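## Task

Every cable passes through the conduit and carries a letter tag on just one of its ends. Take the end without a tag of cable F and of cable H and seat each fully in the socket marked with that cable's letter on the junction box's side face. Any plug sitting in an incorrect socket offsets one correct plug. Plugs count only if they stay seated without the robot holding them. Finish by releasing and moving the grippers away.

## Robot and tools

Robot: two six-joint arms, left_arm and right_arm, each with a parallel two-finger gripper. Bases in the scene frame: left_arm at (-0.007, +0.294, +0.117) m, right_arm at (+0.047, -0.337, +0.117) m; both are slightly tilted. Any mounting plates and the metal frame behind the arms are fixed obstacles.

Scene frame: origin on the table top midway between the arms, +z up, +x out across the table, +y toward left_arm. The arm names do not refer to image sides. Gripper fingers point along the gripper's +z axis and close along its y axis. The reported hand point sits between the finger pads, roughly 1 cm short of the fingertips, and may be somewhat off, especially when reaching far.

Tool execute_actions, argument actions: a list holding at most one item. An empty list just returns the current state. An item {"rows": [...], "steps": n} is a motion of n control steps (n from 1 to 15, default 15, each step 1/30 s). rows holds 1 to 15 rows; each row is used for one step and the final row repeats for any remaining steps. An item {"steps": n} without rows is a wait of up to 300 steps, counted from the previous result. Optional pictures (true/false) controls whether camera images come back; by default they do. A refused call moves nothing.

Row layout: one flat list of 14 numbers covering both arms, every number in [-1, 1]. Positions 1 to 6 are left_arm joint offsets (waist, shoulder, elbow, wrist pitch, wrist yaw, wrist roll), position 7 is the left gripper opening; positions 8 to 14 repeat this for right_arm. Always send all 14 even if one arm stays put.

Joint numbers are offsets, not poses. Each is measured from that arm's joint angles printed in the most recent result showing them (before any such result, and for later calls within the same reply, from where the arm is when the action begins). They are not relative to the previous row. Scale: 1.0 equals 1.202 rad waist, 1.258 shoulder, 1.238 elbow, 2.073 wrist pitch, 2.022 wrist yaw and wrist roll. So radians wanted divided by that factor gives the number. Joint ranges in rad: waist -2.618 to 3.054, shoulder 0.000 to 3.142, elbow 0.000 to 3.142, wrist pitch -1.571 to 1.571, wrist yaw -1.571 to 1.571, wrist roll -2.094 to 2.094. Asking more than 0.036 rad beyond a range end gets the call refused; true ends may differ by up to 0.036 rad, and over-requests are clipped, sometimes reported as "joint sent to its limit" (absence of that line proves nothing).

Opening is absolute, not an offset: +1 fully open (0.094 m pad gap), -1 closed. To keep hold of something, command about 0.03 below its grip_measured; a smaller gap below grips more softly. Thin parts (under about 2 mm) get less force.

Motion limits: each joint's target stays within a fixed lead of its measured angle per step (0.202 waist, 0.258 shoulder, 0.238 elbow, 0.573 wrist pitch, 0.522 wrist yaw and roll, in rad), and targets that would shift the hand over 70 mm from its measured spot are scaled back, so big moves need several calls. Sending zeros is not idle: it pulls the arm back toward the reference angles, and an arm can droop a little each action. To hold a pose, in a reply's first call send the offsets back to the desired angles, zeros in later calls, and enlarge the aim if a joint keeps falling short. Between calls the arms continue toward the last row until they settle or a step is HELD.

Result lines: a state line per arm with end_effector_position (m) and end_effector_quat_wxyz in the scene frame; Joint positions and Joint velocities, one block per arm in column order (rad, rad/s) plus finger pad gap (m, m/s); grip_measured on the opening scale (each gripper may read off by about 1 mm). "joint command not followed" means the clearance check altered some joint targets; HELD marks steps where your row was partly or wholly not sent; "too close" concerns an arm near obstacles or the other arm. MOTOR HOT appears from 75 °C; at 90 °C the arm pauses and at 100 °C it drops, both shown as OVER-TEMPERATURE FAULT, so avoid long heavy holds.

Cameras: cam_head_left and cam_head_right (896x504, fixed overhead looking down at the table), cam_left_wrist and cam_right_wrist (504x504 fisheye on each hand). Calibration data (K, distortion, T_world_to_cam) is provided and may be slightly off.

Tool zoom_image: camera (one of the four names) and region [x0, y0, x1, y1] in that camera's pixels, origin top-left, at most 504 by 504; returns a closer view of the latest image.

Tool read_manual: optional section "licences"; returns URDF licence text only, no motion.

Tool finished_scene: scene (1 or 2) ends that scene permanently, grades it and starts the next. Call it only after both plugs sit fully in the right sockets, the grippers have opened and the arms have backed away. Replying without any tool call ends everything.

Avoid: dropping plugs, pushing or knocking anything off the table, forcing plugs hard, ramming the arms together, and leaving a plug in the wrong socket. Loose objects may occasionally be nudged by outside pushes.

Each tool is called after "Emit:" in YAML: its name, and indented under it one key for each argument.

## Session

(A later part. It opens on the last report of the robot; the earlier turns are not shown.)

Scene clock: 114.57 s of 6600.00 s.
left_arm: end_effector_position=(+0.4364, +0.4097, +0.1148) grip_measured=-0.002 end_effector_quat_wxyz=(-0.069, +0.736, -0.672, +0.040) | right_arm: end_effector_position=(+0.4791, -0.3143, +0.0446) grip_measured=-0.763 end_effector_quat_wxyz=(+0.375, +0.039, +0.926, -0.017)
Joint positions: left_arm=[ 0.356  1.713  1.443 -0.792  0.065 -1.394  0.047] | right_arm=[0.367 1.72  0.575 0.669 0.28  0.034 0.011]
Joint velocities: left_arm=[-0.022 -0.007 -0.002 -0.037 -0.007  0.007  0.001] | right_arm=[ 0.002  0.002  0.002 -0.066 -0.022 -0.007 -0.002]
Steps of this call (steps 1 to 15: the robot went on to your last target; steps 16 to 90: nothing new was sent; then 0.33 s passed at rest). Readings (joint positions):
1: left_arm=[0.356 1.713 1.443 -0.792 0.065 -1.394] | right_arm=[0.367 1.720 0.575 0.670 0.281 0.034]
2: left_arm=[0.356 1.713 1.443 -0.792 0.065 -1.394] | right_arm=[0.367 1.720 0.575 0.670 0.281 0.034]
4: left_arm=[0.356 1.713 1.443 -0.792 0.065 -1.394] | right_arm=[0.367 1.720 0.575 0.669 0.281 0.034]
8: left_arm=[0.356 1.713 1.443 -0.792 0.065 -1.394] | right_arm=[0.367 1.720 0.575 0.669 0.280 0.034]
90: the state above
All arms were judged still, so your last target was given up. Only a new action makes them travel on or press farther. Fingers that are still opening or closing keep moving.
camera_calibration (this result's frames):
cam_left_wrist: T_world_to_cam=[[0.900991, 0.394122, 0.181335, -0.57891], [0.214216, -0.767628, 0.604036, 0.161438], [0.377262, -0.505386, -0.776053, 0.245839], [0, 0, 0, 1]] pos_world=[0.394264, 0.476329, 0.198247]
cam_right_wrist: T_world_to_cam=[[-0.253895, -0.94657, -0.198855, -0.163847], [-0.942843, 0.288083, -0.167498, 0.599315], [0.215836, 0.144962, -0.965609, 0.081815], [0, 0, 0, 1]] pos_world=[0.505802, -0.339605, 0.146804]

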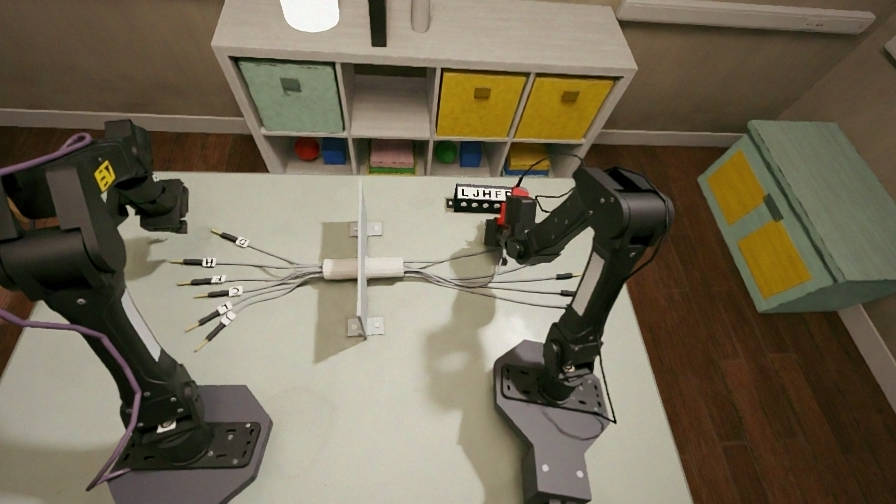

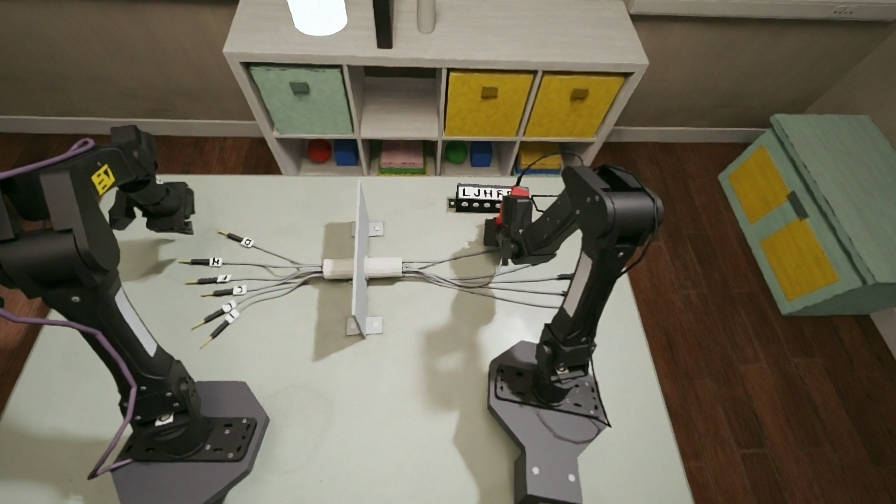

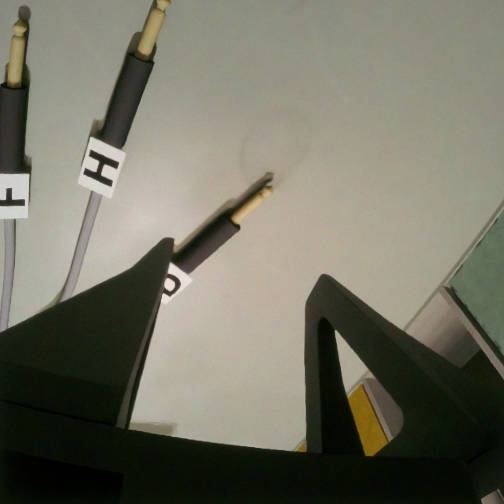

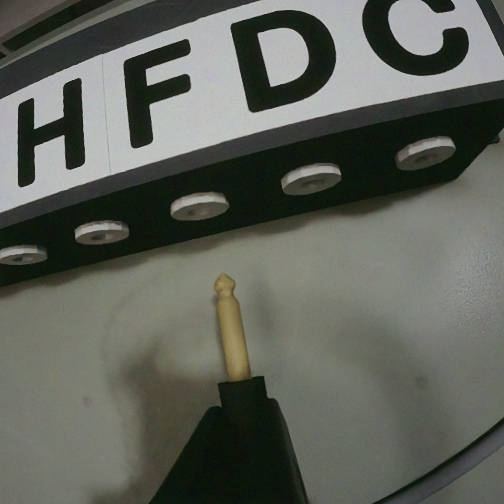

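Emit:
execute_actions:
  actions:
    - {"rows":[[0,0,0,0,0,0,0,0,-0.016,0.018,-0.01,0,0,-0.81],[0,0,0,0,0,0,0,0,-0.032,0.036,-0.019,0,0,-0.81]],"steps":15}

Emit:
execute_actions:
  actions:
    - {"steps":10}

Scene clock: 118.23 s of 6600.00 s.
left_arm: end_effector_position=(+0.4365, +0.4094, +0.1148) grip_measured=-0.002 end_effector_quat_wxyz=(-0.068, +0.736, -0.672, +0.041) | right_arm: end_effector_position=(+0.4804, -0.3139, +0.0436) grip_measured=-0.763 end_effector_quat_wxyz=(+0.368, +0.037, +0.929, -0.017)
Joint positions: left_arm=[ 0.356  1.713  1.443 -0.792  0.066 -1.394  0.047] | right_arm=[0.367 1.72  0.592 0.638 0.28  0.034 0.011]
Joint velocities: left_arm=[-0.002 -0.007 -0.022 -0.051  0.022 -0.066 -0.   ] | right_arm=[-0.017  0.017 -0.012 -0.022  0.081 -0.022 -0.   ]
Steps of this call (steps 1 to 90: nothing new was sent; then 0.17 s passed at rest; steps 91 to 105: all 15 steps of this action). Readings (joint positions):
91: left_arm=[0.356 1.713 1.443 -0.792 0.065 -1.394] | right_arm=[0.367 1.720 0.575 0.668 0.280 0.034]
92: left_arm=[0.356 1.713 1.443 -0.792 0.065 -1.394] | right_arm=[0.367 1.720 0.577 0.663 0.280 0.034]
94: left_arm=[0.356 1.713 1.443 -0.792 0.066 -1.394] | right_arm=[0.367 1.720 0.584 0.650 0.280 0.034]
98: left_arm=[0.356 1.713 1.443 -0.792 0.066 -1.394] | right_arm=[0.367 1.720 0.592 0.644 0.280 0.034]
105: the state above
camera_calibration (this result's frames):
cam_left_wrist: T_world_to_cam=[[0.90102, 0.394179, 0.181068, -0.578867], [0.213683, -0.766594, 0.605536, 0.160805], [0.377495, -0.506909, -0.774946, 0.246033], [0, 0, 0, 1]] pos_world=[0.394333, 0.476166, 0.198103]
cam_right_wrist: T_world_to_cam=[[-0.254283, -0.947619, -0.193284, -0.163779], [-0.945923, 0.285312, -0.154361, 0.600267], [0.201422, 0.143581, -0.968924, 0.0871291], [0, 0, 0, 1]] pos_world=[0.508611, -0.338974, 0.145424]

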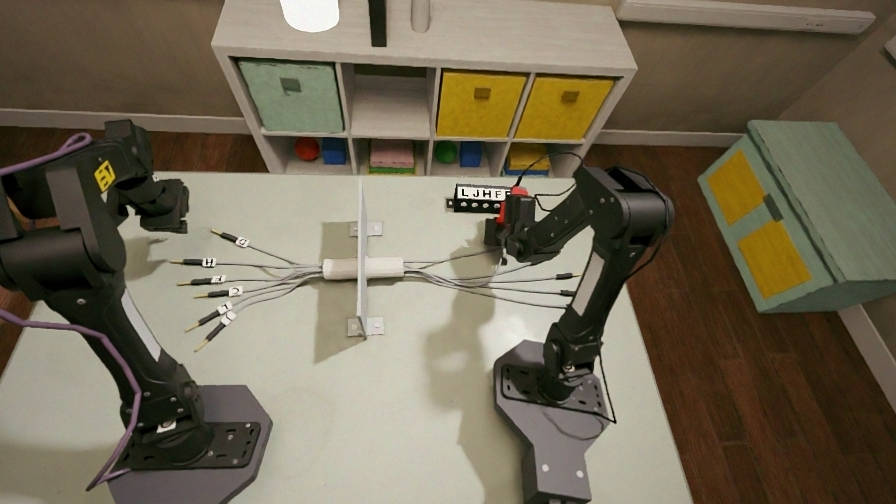

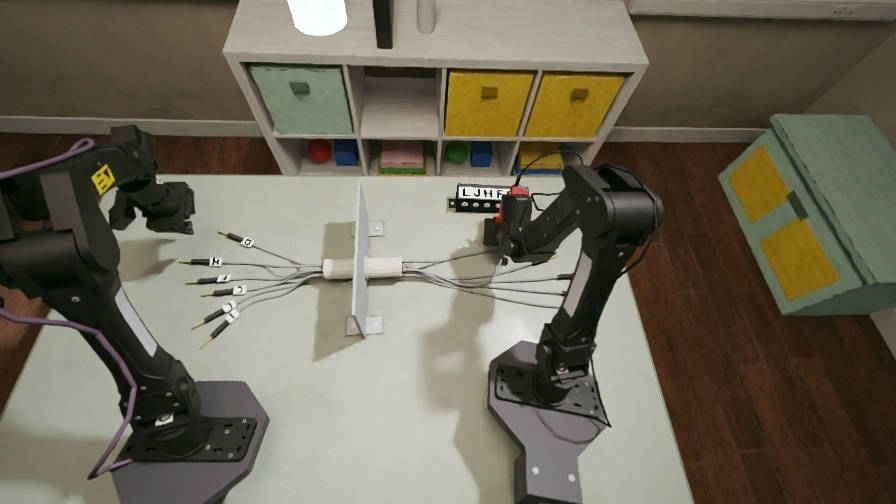

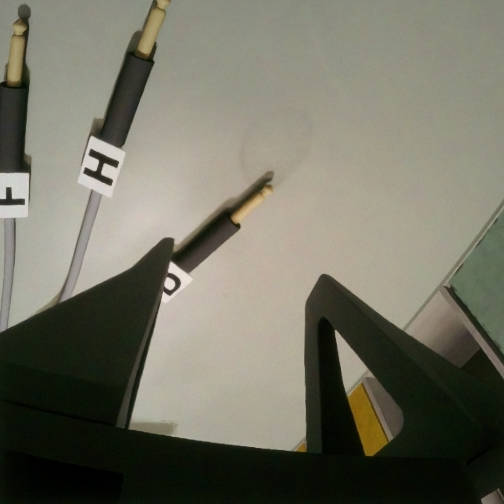

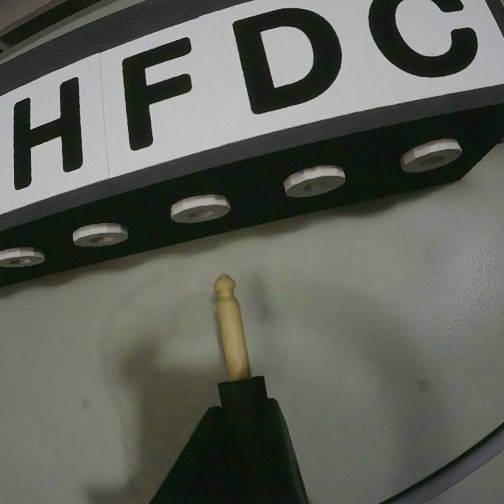

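Scene clock: 118.57 s of 6600.00 s.
left_arm: end_effector_position=(+0.4365, +0.4093, +0.1148) grip_measured=-0.002 end_effector_quat_wxyz=(-0.068, +0.736, -0.672, +0.041) | right_arm: end_effector_position=(+0.4802, -0.3139, +0.0434) grip_measured=-0.763 end_effector_quat_wxyz=(+0.368, +0.037, +0.929, -0.017)
Joint positions: left_arm=[ 0.356  1.713  1.443 -0.792  0.067 -1.394  0.047] | right_arm=[0.367 1.72  0.592 0.637 0.28  0.034 0.011]
Joint velocities: left_arm=[ 0.007 -0.002 -0.007 -0.007 -0.022 -0.007  0.001] | right_arm=[ 0.007 -0.002 -0.012 -0.007 -0.007 -0.007 -0.   ]
Steps of this call (steps 1 to 10: the robot went on to your last target). Readings (joint positions):
1: left_arm=[0.356 1.713 1.443 -0.792 0.066 -1.394] | right_arm=[0.367 1.720 0.592 0.638 0.280 0.034]
2: left_arm=[0.356 1.713 1.443 -0.792 0.066 -1.394] | right_arm=[0.367 1.720 0.592 0.637 0.280 0.034]
4: left_arm=[0.356 1.713 1.443 -0.792 0.067 -1.394] | right_arm=[0.367 1.720 0.592 0.637 0.280 0.034]
8: left_arm=[0.356 1.713 1.443 -0.792 0.067 -1.394] | right_arm=[0.367 1.720 0.592 0.637 0.280 0.034]
10: the state above
camera_calibration (this result's frames):
cam_left_wrist: T_world_to_cam=[[0.901026, 0.394191, 0.181014, -0.578858], [0.213576, -0.766387, 0.605835, 0.160678], [0.377542, -0.507213, -0.774724, 0.246072], [0, 0, 0, 1]] pos_world=[0.394347, 0.476133, 0.198074]
cam_right_wrist: T_world_to_cam=[[-0.254309, -0.947699, -0.192856, -0.163892], [-0.946151, 0.2851, -0.153349, 0.600045], [0.200312, 0.143473, -0.96917, 0.0874957], [0, 0, 0, 1]] pos_world=[0.508528, -0.338946, 0.145207]

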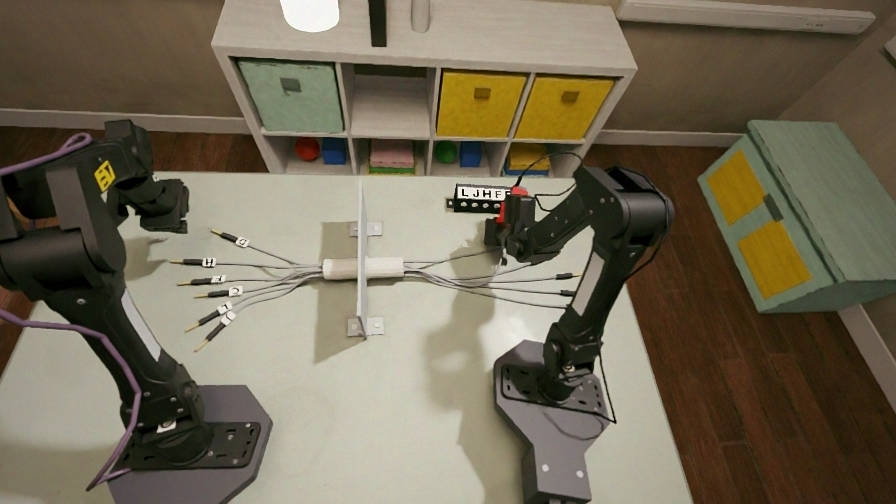

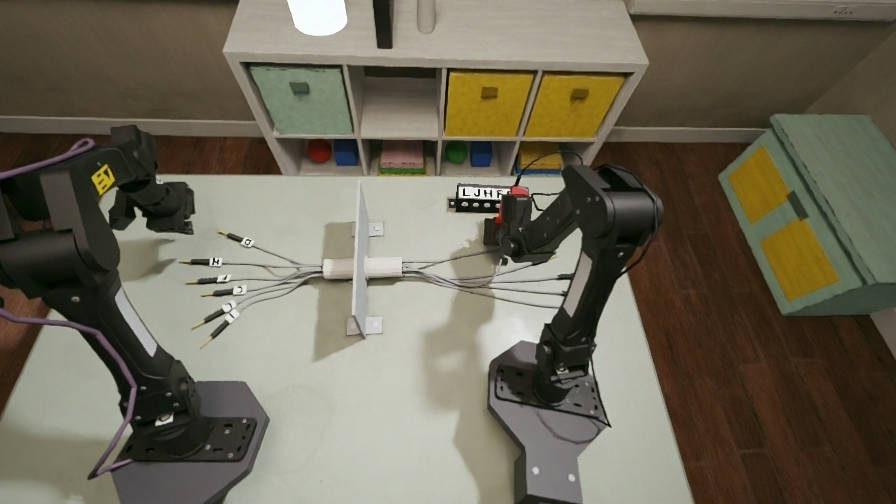

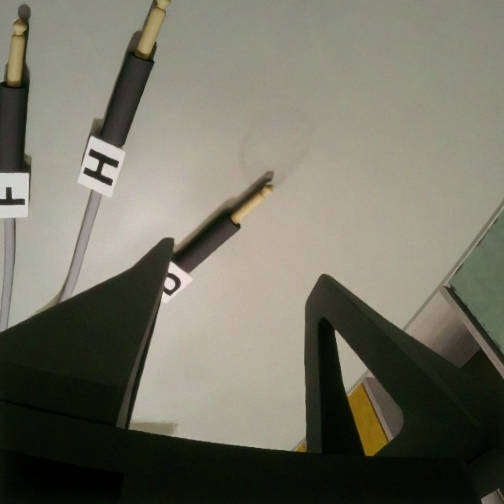

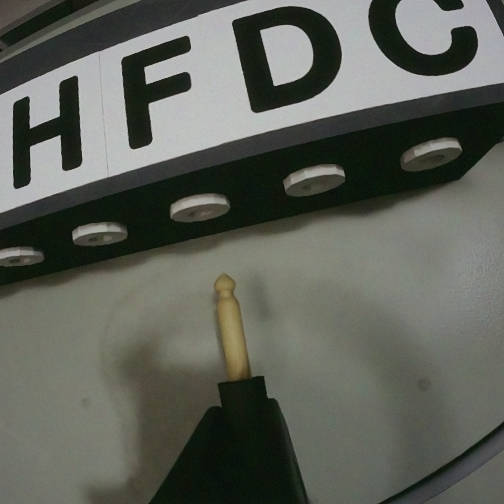

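Emit:
execute_actions:
  actions:
    - {"rows":[[0,0,0,0,0,0,0,0,-0.03,0.013,0,0,0,-0.81],[0,0,0,0,0,0,0,0,-0.06,0.026,0,0,0,-0.81]],"steps":15}
  pictures: false

Emit:
execute_actions:
  actions:
    - {"steps":8}

Scene clock: 119.77 s of 6600.00 s.
left_arm: end_effector_position=(+0.4366, +0.4091, +0.1148) grip_measured=-0.002 end_effector_quat_wxyz=(-0.068, +0.736, -0.672, +0.042) | right_arm: end_effector_position=(+0.4875, -0.3160, +0.0606) grip_measured=-0.763 end_effector_quat_wxyz=(+0.386, +0.042, +0.921, -0.015)
Joint positions: left_arm=[ 0.356  1.713  1.443 -0.792  0.068 -1.394  0.047] | right_arm=[0.367 1.671 0.592 0.63  0.28  0.034 0.011]
Joint velocities: left_arm=[-0.007 -0.007 -0.007  0.037 -0.022 -0.007 -0.001] | right_arm=[-0.017  0.012  0.022  0.022 -0.022  0.022  0.   ]
Steps of this call (steps 1 to 15: the robot went on to your last target; steps 16 to 21: nothing new was sent; steps 22 to 36: all 15 steps of this action). Readings (joint positions):
22: left_arm=[0.356 1.713 1.443 -0.792 0.067 -1.394] | right_arm=[0.367 1.720 0.592 0.637 0.280 0.034]
23: left_arm=[0.356 1.713 1.443 -0.792 0.067 -1.394] | right_arm=[0.367 1.716 0.592 0.634 0.280 0.034]
25: left_arm=[0.356 1.713 1.443 -0.792 0.068 -1.394] | right_arm=[0.367 1.697 0.592 0.627 0.280 0.034]
29: left_arm=[0.356 1.713 1.443 -0.792 0.068 -1.394] | right_arm=[0.367 1.671 0.592 0.630 0.280 0.034]
36: the state above

Scene clock: 120.03 s of 6600.00 s.
left_arm: end_effector_position=(+0.4366, +0.4090, +0.1148) grip_measured=-0.002 end_effector_quat_wxyz=(-0.067, +0.736, -0.672, +0.042) | right_arm: end_effector_position=(+0.4875, -0.3160, +0.0606) grip_measured=-0.763 end_effector_quat_wxyz=(+0.386, +0.042, +0.921, -0.015)
Joint positions: left_arm=[ 0.356  1.713  1.443 -0.792  0.069 -1.394  0.047] | right_arm=[0.367 1.671 0.592 0.63  0.28  0.034 0.011]
Joint velocities: left_arm=[ 0.007 -0.002 -0.007 -0.022  0.037  0.022  0.001] | right_arm=[-0.002 -0.002 -0.007  0.007  0.007  0.066 -0.   ]
Steps of this call (steps 1 to 8: the robot went on to your last target). Readings (joint positions):
1: left_arm=[0.356 1.713 1.443 -0.792 0.068 -1.394] | right_arm=[0.367 1.671 0.592 0.630 0.280 0.034]
2: left_arm=[0.356 1.713 1.443 -0.792 0.068 -1.394] | right_arm=[0.367 1.671 0.592 0.630 0.280 0.034]
4: left_arm=[0.356 1.713 1.443 -0.792 0.068 -1.394] | right_arm=[0.367 1.671 0.592 0.630 0.280 0.034]
8: the state above
camera_calibration (this result's frames):
cam_left_wrist: T_world_to_cam=[[0.901055, 0.394247, 0.180747, -0.578815], [0.213043, -0.765349, 0.607333, 0.160045], [0.377773, -0.508733, -0.773613, 0.246264], [0, 0, 0, 1]] pos_world=[0.394416, 0.475969, 0.197931]
cam_right_wrist: T_world_to_cam=[[-0.253003, -0.944689, -0.20869, -0.15943], [-0.936911, 0.293028, -0.190612, 0.610392], [0.241221, 0.147299, -0.959226, 0.083655], [0, 0, 0, 1]] pos_world=[0.511367, -0.341796, 0.163321]

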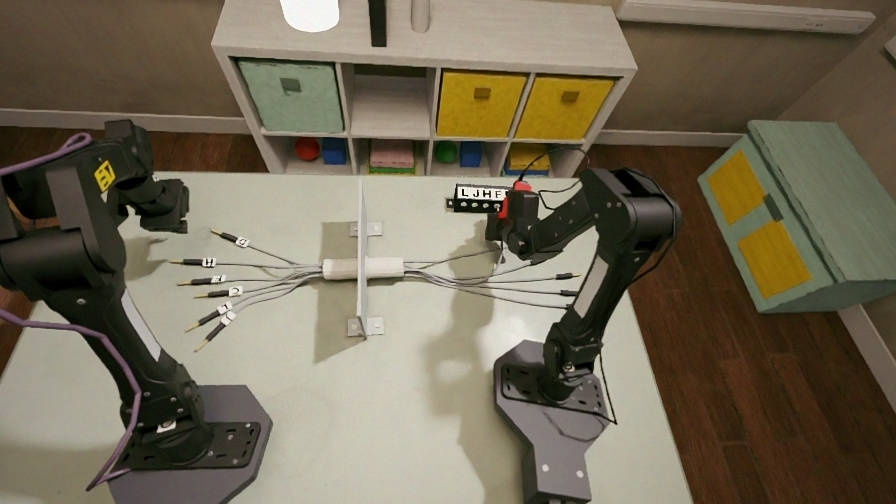

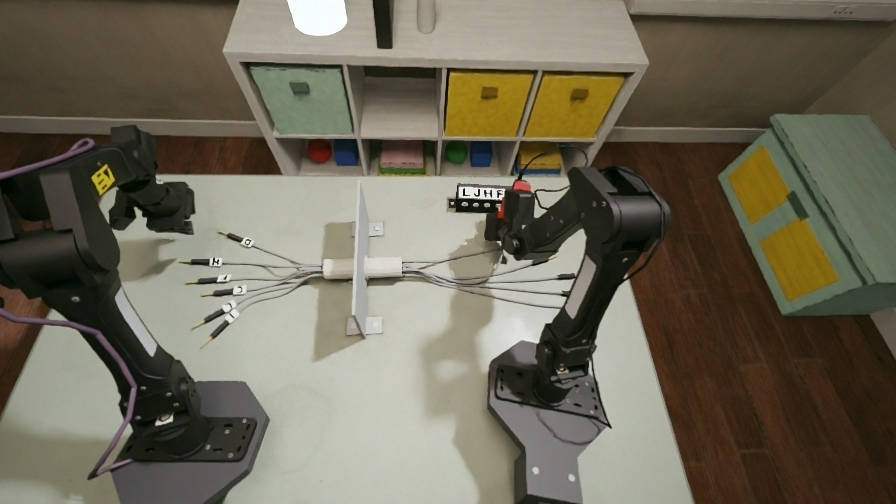

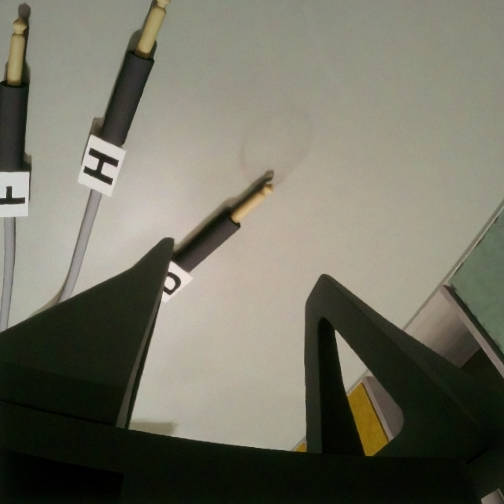

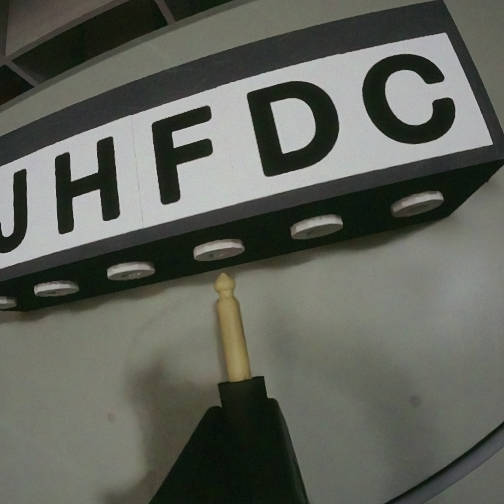

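Emit:
zoom_image:
  camera: "cam_right_wrist"
  region: [150,200,310,330]

Region (150, 200, 310, 330) of cam_right_wrist's 504x504 image, scaled by 3.150, with more detail than that image has; it fills the top 410 rows of this view, and the rest is white.

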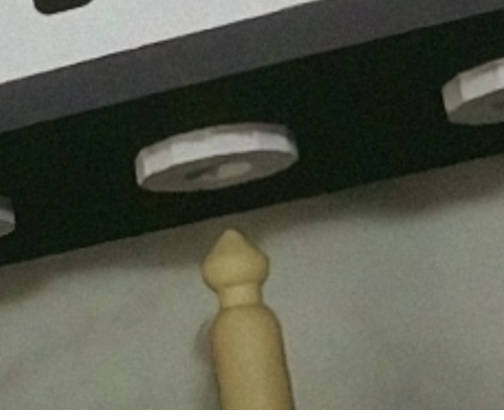

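Emit:
execute_actions:
  actions:
    - {"rows":[[0,0,0,0,0,0,0,0,0.012,0.025,0,0,0,-0.81],[0,0,0,0,0,0,0,0,0.026,0.05,0,0,0,-0.81]],"steps":15}

Scene clock: 123.10 s of 6600.00 s.
left_arm: end_effector_position=(+0.4367, +0.4087, +0.1148) grip_measured=-0.002 end_effector_quat_wxyz=(-0.067, +0.736, -0.672, +0.043) | right_arm: end_effector_position=(+0.4945, -0.3147, +0.0589) grip_measured=-0.763 end_effector_quat_wxyz=(+0.387, +0.042, +0.921, -0.015)
Joint positions: left_arm=[ 0.356  1.713  1.443 -0.792  0.07  -1.394  0.047] | right_arm=[0.367 1.694 0.621 0.624 0.28  0.034 0.011]
Joint velocities: left_arm=[ 0.002 -0.012  0.012 -0.007 -0.022 -0.022  0.001] | right_arm=[ 0.002 -0.007 -0.007 -0.007  0.007  0.037  0.001]
Steps of this call (steps 1 to 15: the robot went on to your last target; steps 16 to 77: nothing new was sent; steps 78 to 92: all 15 steps of this action). Readings (joint positions):
78: left_arm=[0.356 1.713 1.443 -0.792 0.069 -1.394] | right_arm=[0.367 1.671 0.592 0.630 0.280 0.034]
79: left_arm=[0.356 1.713 1.443 -0.792 0.069 -1.394] | right_arm=[0.367 1.674 0.596 0.629 0.280 0.034]
81: left_arm=[0.356 1.713 1.443 -0.792 0.070 -1.394] | right_arm=[0.367 1.687 0.613 0.627 0.280 0.034]
85: left_arm=[0.356 1.713 1.443 -0.792 0.070 -1.394] | right_arm=[0.367 1.694 0.621 0.624 0.280 0.034]
92: the state above
camera_calibration (this result's frames):
cam_left_wrist: T_world_to_cam=[[0.901078, 0.394292, 0.180532, -0.57878], [0.212616, -0.764517, 0.608529, 0.159538], [0.377958, -0.509948, -0.772723, 0.246417], [0, 0, 0, 1]] pos_world=[0.394471, 0.475838, 0.197817]
cam_right_wrist: T_world_to_cam=[[-0.252974, -0.944634, -0.208975, -0.156791], [-0.936729, 0.293172, -0.19128, 0.616282], [0.241955, 0.147364, -0.959032, 0.0798371], [0, 0, 0, 1]] pos_world=[0.518308, -0.340552, 0.161683]

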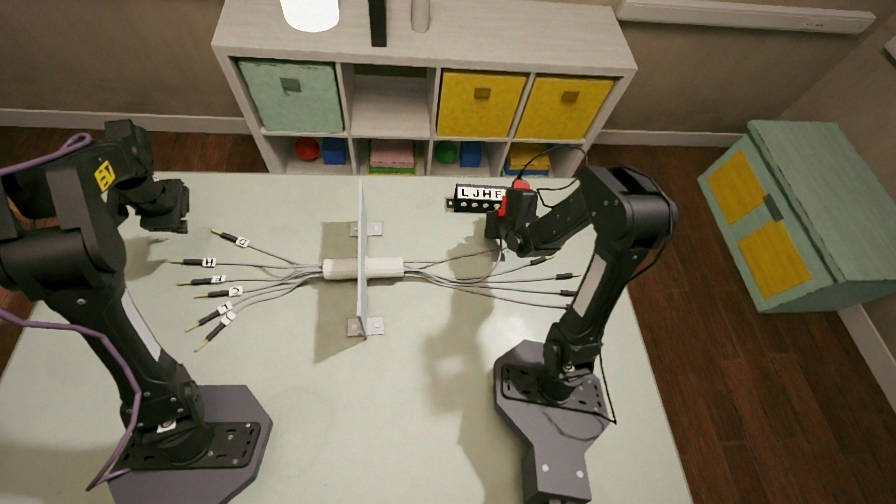

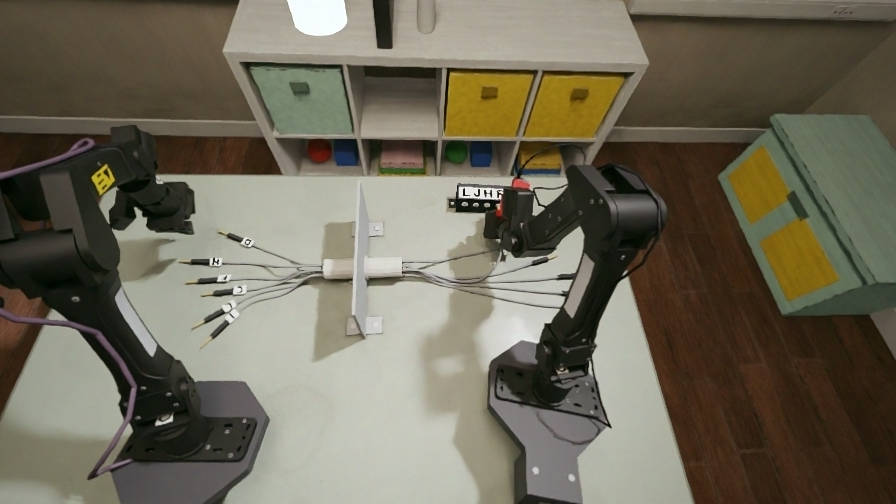

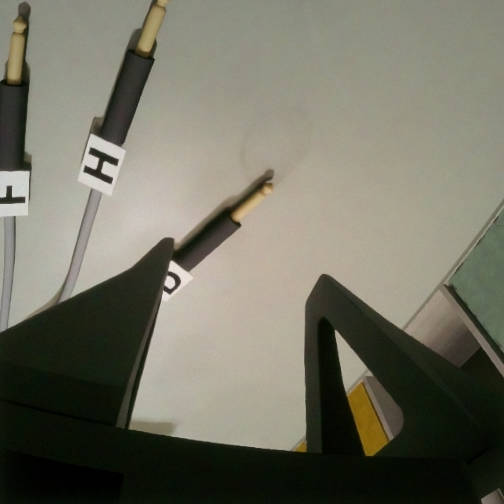

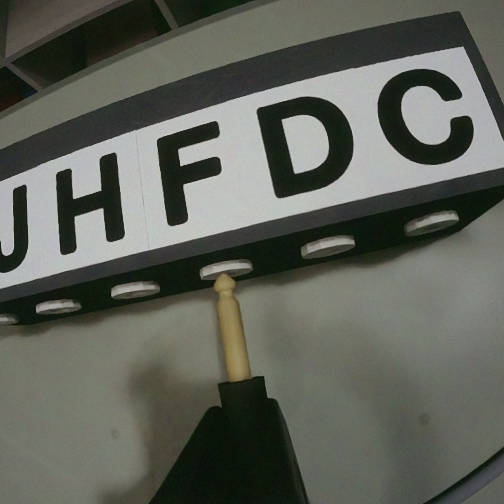

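Emit:
zoom_image:
  camera: "cam_right_wrist"
  region: [160,220,300,330]

Region (160, 220, 300, 330) of cam_right_wrist's 504x504 image, scaled by 3.600, with more detail than that image has; it fills the top 396 rows of this view, and the rest is white.

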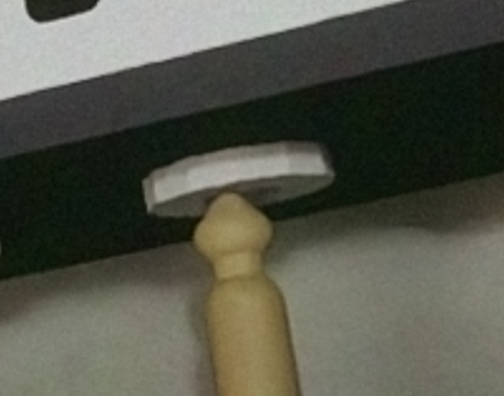

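Emit:
execute_actions:
  actions:
    - {"rows":[[0,0,0,0,0,0,0,-0.01,0.024,0,0.016,0,0,-0.81]],"steps":15}

Emit:
zoom_image:
  camera: "cam_right_wrist"
  region: [160,220,300,330]

Scene clock: 125.23 s of 6600.00 s.
left_arm: end_effector_position=(+0.4368, +0.4084, +0.1148) grip_measured=-0.002 end_effector_quat_wxyz=(-0.067, +0.736, -0.672, +0.043) | right_arm: end_effector_position=(+0.4928, -0.3138, +0.0525) grip_measured=-0.763 end_effector_quat_wxyz=(+0.382, +0.041, +0.923, -0.016)
Joint positions: left_arm=[ 0.356  1.713  1.443 -0.792  0.072 -1.394  0.047] | right_arm=[0.367 1.716 0.621 0.636 0.28  0.034 0.011]
Joint velocities: left_arm=[-0.012 -0.012 -0.002 -0.066 -0.037 -0.081  0.   ] | right_arm=[ 0.002 -0.002 -0.032  0.022 -0.037  0.095 -0.   ]
Steps of this call (steps 1 to 15: the robot went on to your last target; steps 16 to 49: nothing new was sent; steps 50 to 64: all 15 steps of this action). Readings (joint positions):
50: left_arm=[0.356 1.713 1.443 -0.792 0.071 -1.394] | right_arm=[0.367 1.696 0.621 0.625 0.280 0.034]
51: left_arm=[0.356 1.713 1.443 -0.792 0.071 -1.394] | right_arm=[0.367 1.700 0.621 0.629 0.280 0.034]
53: left_arm=[0.356 1.713 1.443 -0.792 0.071 -1.394] | right_arm=[0.367 1.710 0.621 0.632 0.280 0.034]
57: left_arm=[0.356 1.713 1.443 -0.792 0.072 -1.394] | right_arm=[0.367 1.716 0.621 0.632 0.280 0.034]
64: the state above
camera_calibration (this result's frames):
cam_left_wrist: T_world_to_cam=[[0.901108, 0.394347, 0.180265, -0.578737], [0.212082, -0.763475, 0.610022, 0.158904], [0.378188, -0.511465, -0.771607, 0.246607], [0, 0, 0, 1]] pos_world=[0.394539, 0.475673, 0.197674]
cam_right_wrist: T_world_to_cam=[[-0.253356, -0.945374, -0.20513, -0.157944], [-0.939131, 0.29123, -0.182257, 0.613298], [0.232041, 0.146468, -0.961615, 0.0787336], [0, 0, 0, 1]] pos_world=[0.517682, -0.339459, 0.15509]

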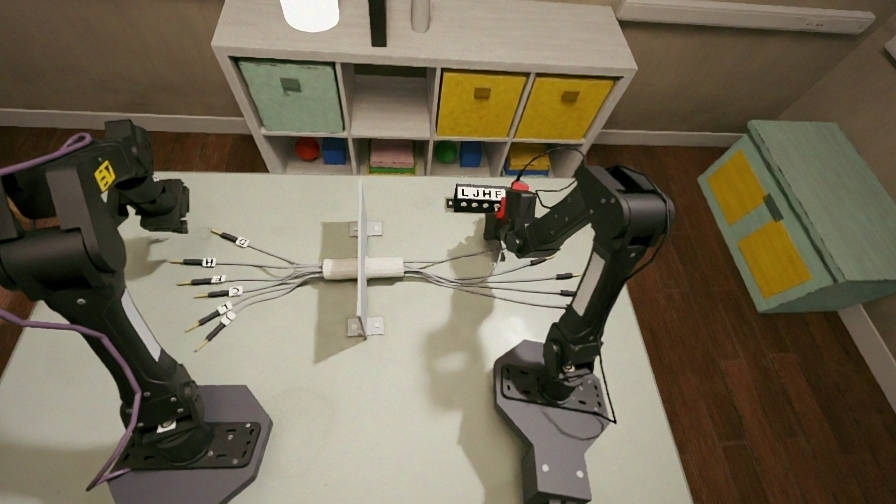

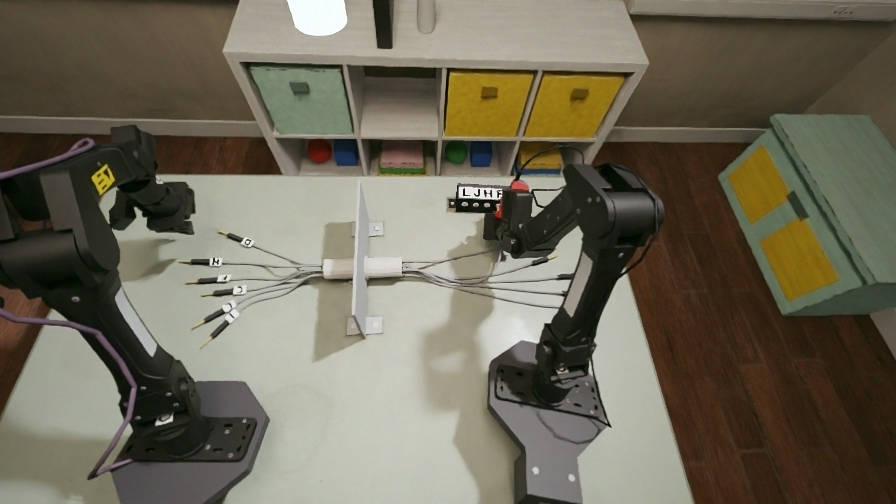

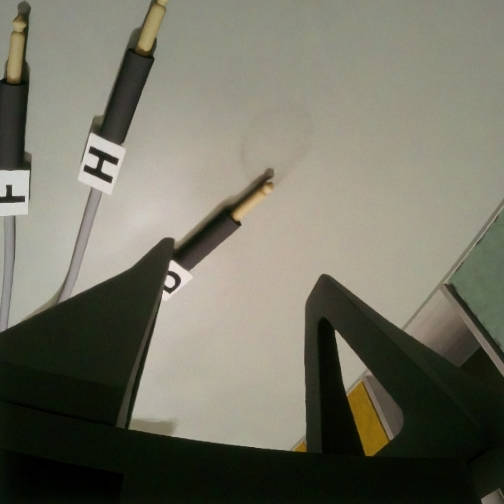

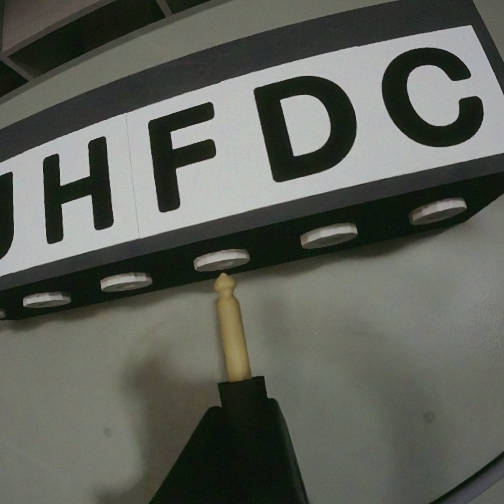

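Region (160, 220, 300, 330) of cam_right_wrist's 504x504 image, scaled by 3.600, with more detail than that image has; it fills the top 396 rows of this view, and the rest is white.

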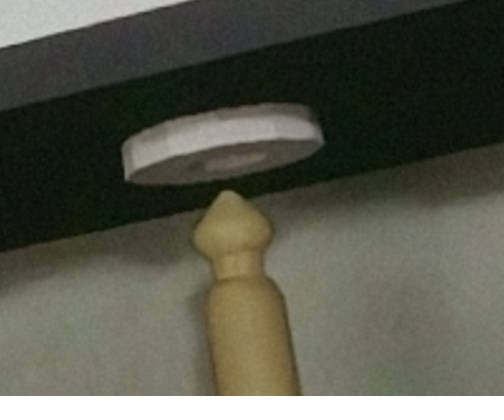

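Emit:
execute_actions:
  actions:
    - {"rows":[[0,0,0,0,0,0,0,0,0.01,0.032,0,0,0,-0.81]],"steps":15}

Emit:
zoom_image:
  camera: "cam_right_wrist"
  region: [160,220,300,330]

Scene clock: 126.67 s of 6600.00 s.
left_arm: end_effector_position=(+0.4368, +0.4082, +0.1148) grip_measured=-0.002 end_effector_quat_wxyz=(-0.066, +0.736, -0.672, +0.044) | right_arm: end_effector_position=(+0.4929, -0.3138, +0.0527) grip_measured=-0.763 end_effector_quat_wxyz=(+0.383, +0.041, +0.923, -0.016)
Joint positions: left_arm=[ 0.356  1.713  1.443 -0.792  0.074 -1.394  0.047] | right_arm=[0.367 1.716 0.621 0.637 0.28  0.034 0.011]
Joint velocities: left_arm=[ 0.002 -0.017  0.002  0.007 -0.007 -0.022  0.   ] | right_arm=[ 0.002 -0.022  0.012  0.037 -0.066  0.037 -0.001]
Steps of this call (steps 1 to 15: the robot went on to your last target; steps 16 to 28: nothing new was sent; steps 29 to 43: all 15 steps of this action). Readings (joint positions):
29: left_arm=[0.356 1.713 1.443 -0.792 0.073 -1.394] | right_arm=[0.367 1.716 0.621 0.637 0.280 0.034]
30: left_arm=[0.356 1.713 1.443 -0.792 0.073 -1.394] | right_arm=[0.367 1.716 0.621 0.637 0.280 0.034]
32: left_arm=[0.356 1.713 1.443 -0.792 0.073 -1.394] | right_arm=[0.367 1.716 0.621 0.637 0.280 0.034]
36: left_arm=[0.356 1.713 1.443 -0.792 0.074 -1.394] | right_arm=[0.367 1.716 0.621 0.637 0.280 0.034]
43: the state above
camera_calibration (this result's frames):
cam_left_wrist: T_world_to_cam=[[0.901131, 0.394391, 0.18005, -0.578702], [0.211655, -0.762639, 0.611215, 0.158396], [0.378372, -0.512677, -0.770712, 0.246758], [0, 0, 0, 1]] pos_world=[0.394594, 0.475541, 0.197561]
cam_right_wrist: T_world_to_cam=[[-0.253329, -0.945319, -0.205415, -0.157871], [-0.938956, 0.291374, -0.182926, 0.61344], [0.232777, 0.146535, -0.961427, 0.0784782], [0, 0, 0, 1]] pos_world=[0.517732, -0.339479, 0.155236]

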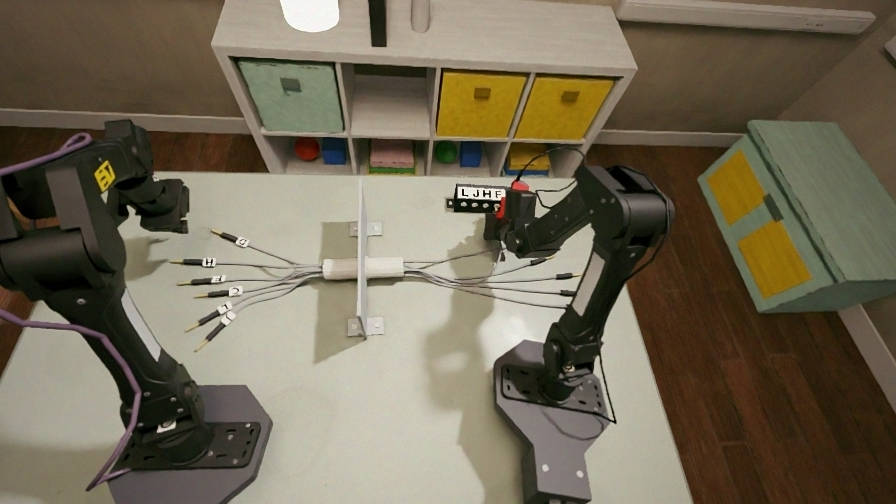

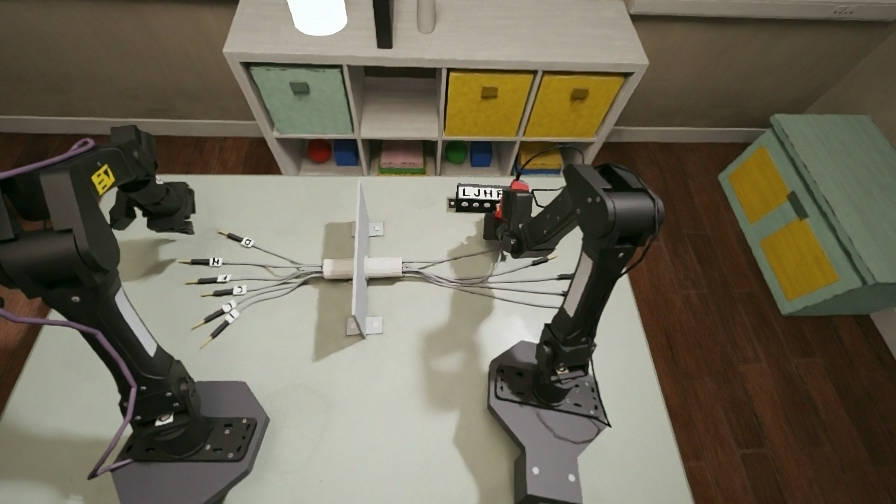

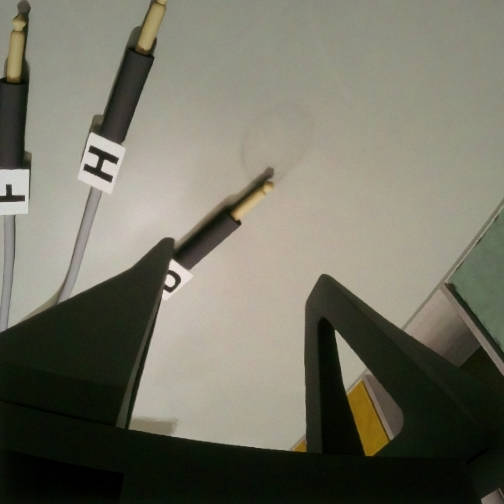

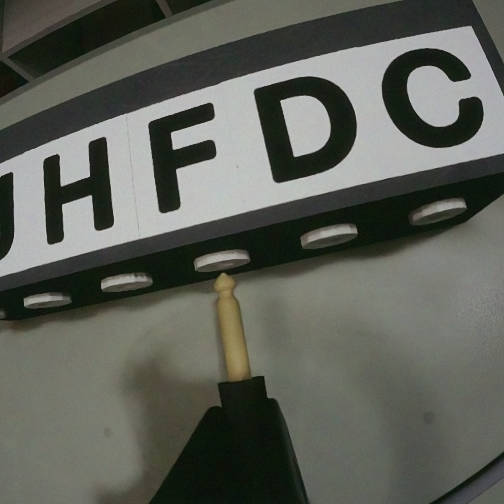

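Region (160, 220, 300, 330) of cam_right_wrist's 504x504 image, scaled by 3.600, with more detail than that image has; it fills the top 396 rows of this view, and the rest is white.

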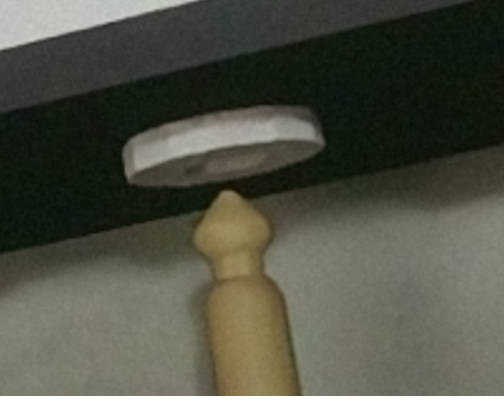

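Emit:
execute_actions:
  actions:
    - {"rows":[[0,0,0,0,0,0,0,0,0.01,0.035,0,0,0,-0.81],[0,0,0,0,0,0,0,0,0.018,0.05,-0.005,0,0,-0.81]],"steps":15}

Emit:
zoom_image:
  camera: "cam_right_wrist"
  region: [160,220,300,330]

Scene clock: 127.80 s of 6600.00 s.
left_arm: end_effector_position=(+0.4369, +0.4078, +0.1148) grip_measured=-0.002 end_effector_quat_wxyz=(-0.066, +0.736, -0.672, +0.045) | right_arm: end_effector_position=(+0.4960, -0.3128, +0.0488) grip_measured=-0.763 end_effector_quat_wxyz=(+0.375, +0.039, +0.926, -0.017)
Joint positions: left_arm=[ 0.356  1.713  1.443 -0.792  0.076 -1.394  0.047] | right_arm=[0.367 1.732 0.647 0.609 0.28  0.034 0.011]
Joint velocities: left_arm=[-0.007 -0.002  0.002  0.037 -0.037 -0.066 -0.   ] | right_arm=[-0.002  0.012 -0.007 -0.022 -0.11   0.022 -0.001]
Steps of this call (steps 1 to 15: the robot went on to your last target; steps 16 to 19: nothing new was sent; steps 20 to 34: all 15 steps of this action). Readings (joint positions):
20: left_arm=[0.356 1.713 1.443 -0.792 0.074 -1.394] | right_arm=[0.367 1.716 0.623 0.636 0.280 0.034]
21: left_arm=[0.356 1.713 1.443 -0.792 0.075 -1.394] | right_arm=[0.367 1.718 0.628 0.632 0.280 0.034]
23: left_arm=[0.356 1.713 1.443 -0.792 0.075 -1.394] | right_arm=[0.367 1.725 0.639 0.618 0.280 0.034]
27: left_arm=[0.356 1.713 1.443 -0.792 0.075 -1.394] | right_arm=[0.367 1.732 0.646 0.611 0.280 0.034]
34: the state above
camera_calibration (this result's frames):
cam_left_wrist: T_world_to_cam=[[0.901161, 0.394446, 0.179783, -0.578658], [0.21112, -0.761591, 0.612705, 0.157762], [0.3786, -0.51419, -0.769591, 0.246946], [0, 0, 0, 1]] pos_world=[0.394663, 0.475376, 0.197419]
cam_right_wrist: T_world_to_cam=[[-0.254147, -0.946557, -0.198593, -0.15722], [-0.942768, 0.288287, -0.167568, 0.615468], [0.215864, 0.144641, -0.965651, 0.0818643], [0, 0, 0, 1]] pos_world=[0.522615, -0.33809, 0.150962]

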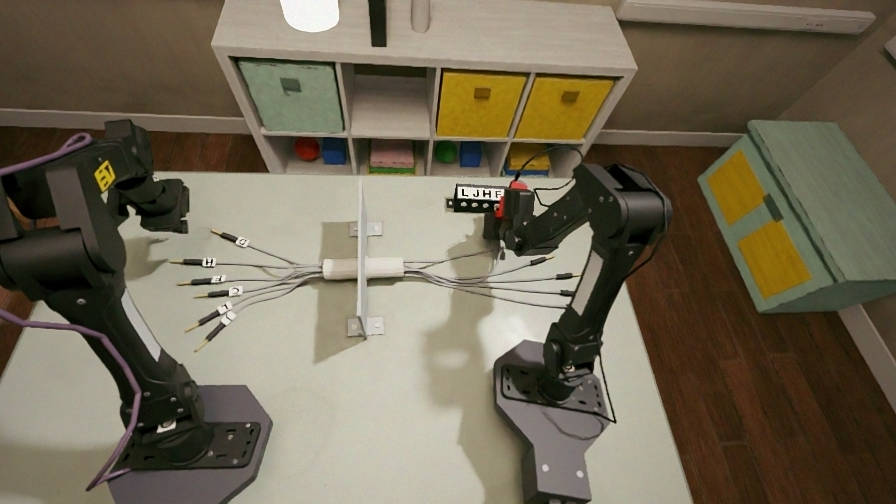

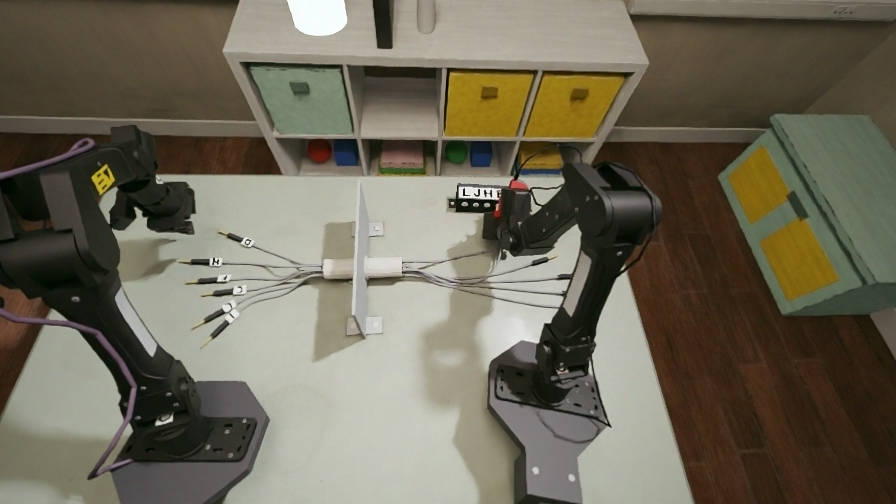

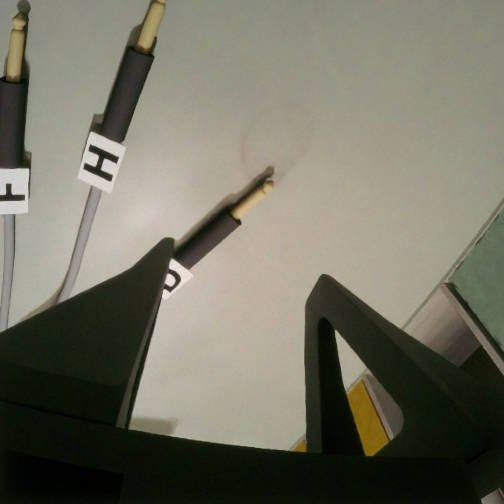

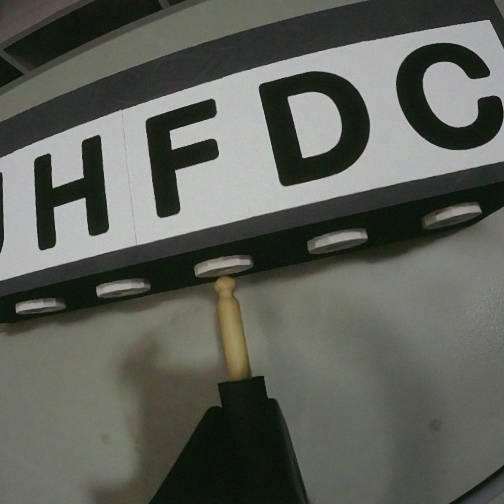

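Region (160, 220, 300, 330) of cam_right_wrist's 504x504 image, scaled by 3.600, with more detail than that image has; it fills the top 396 rows of this view, and the rest is white.

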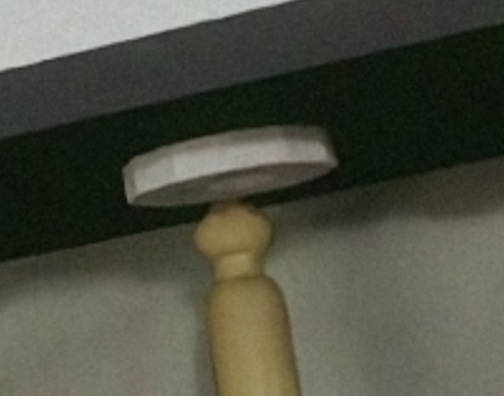

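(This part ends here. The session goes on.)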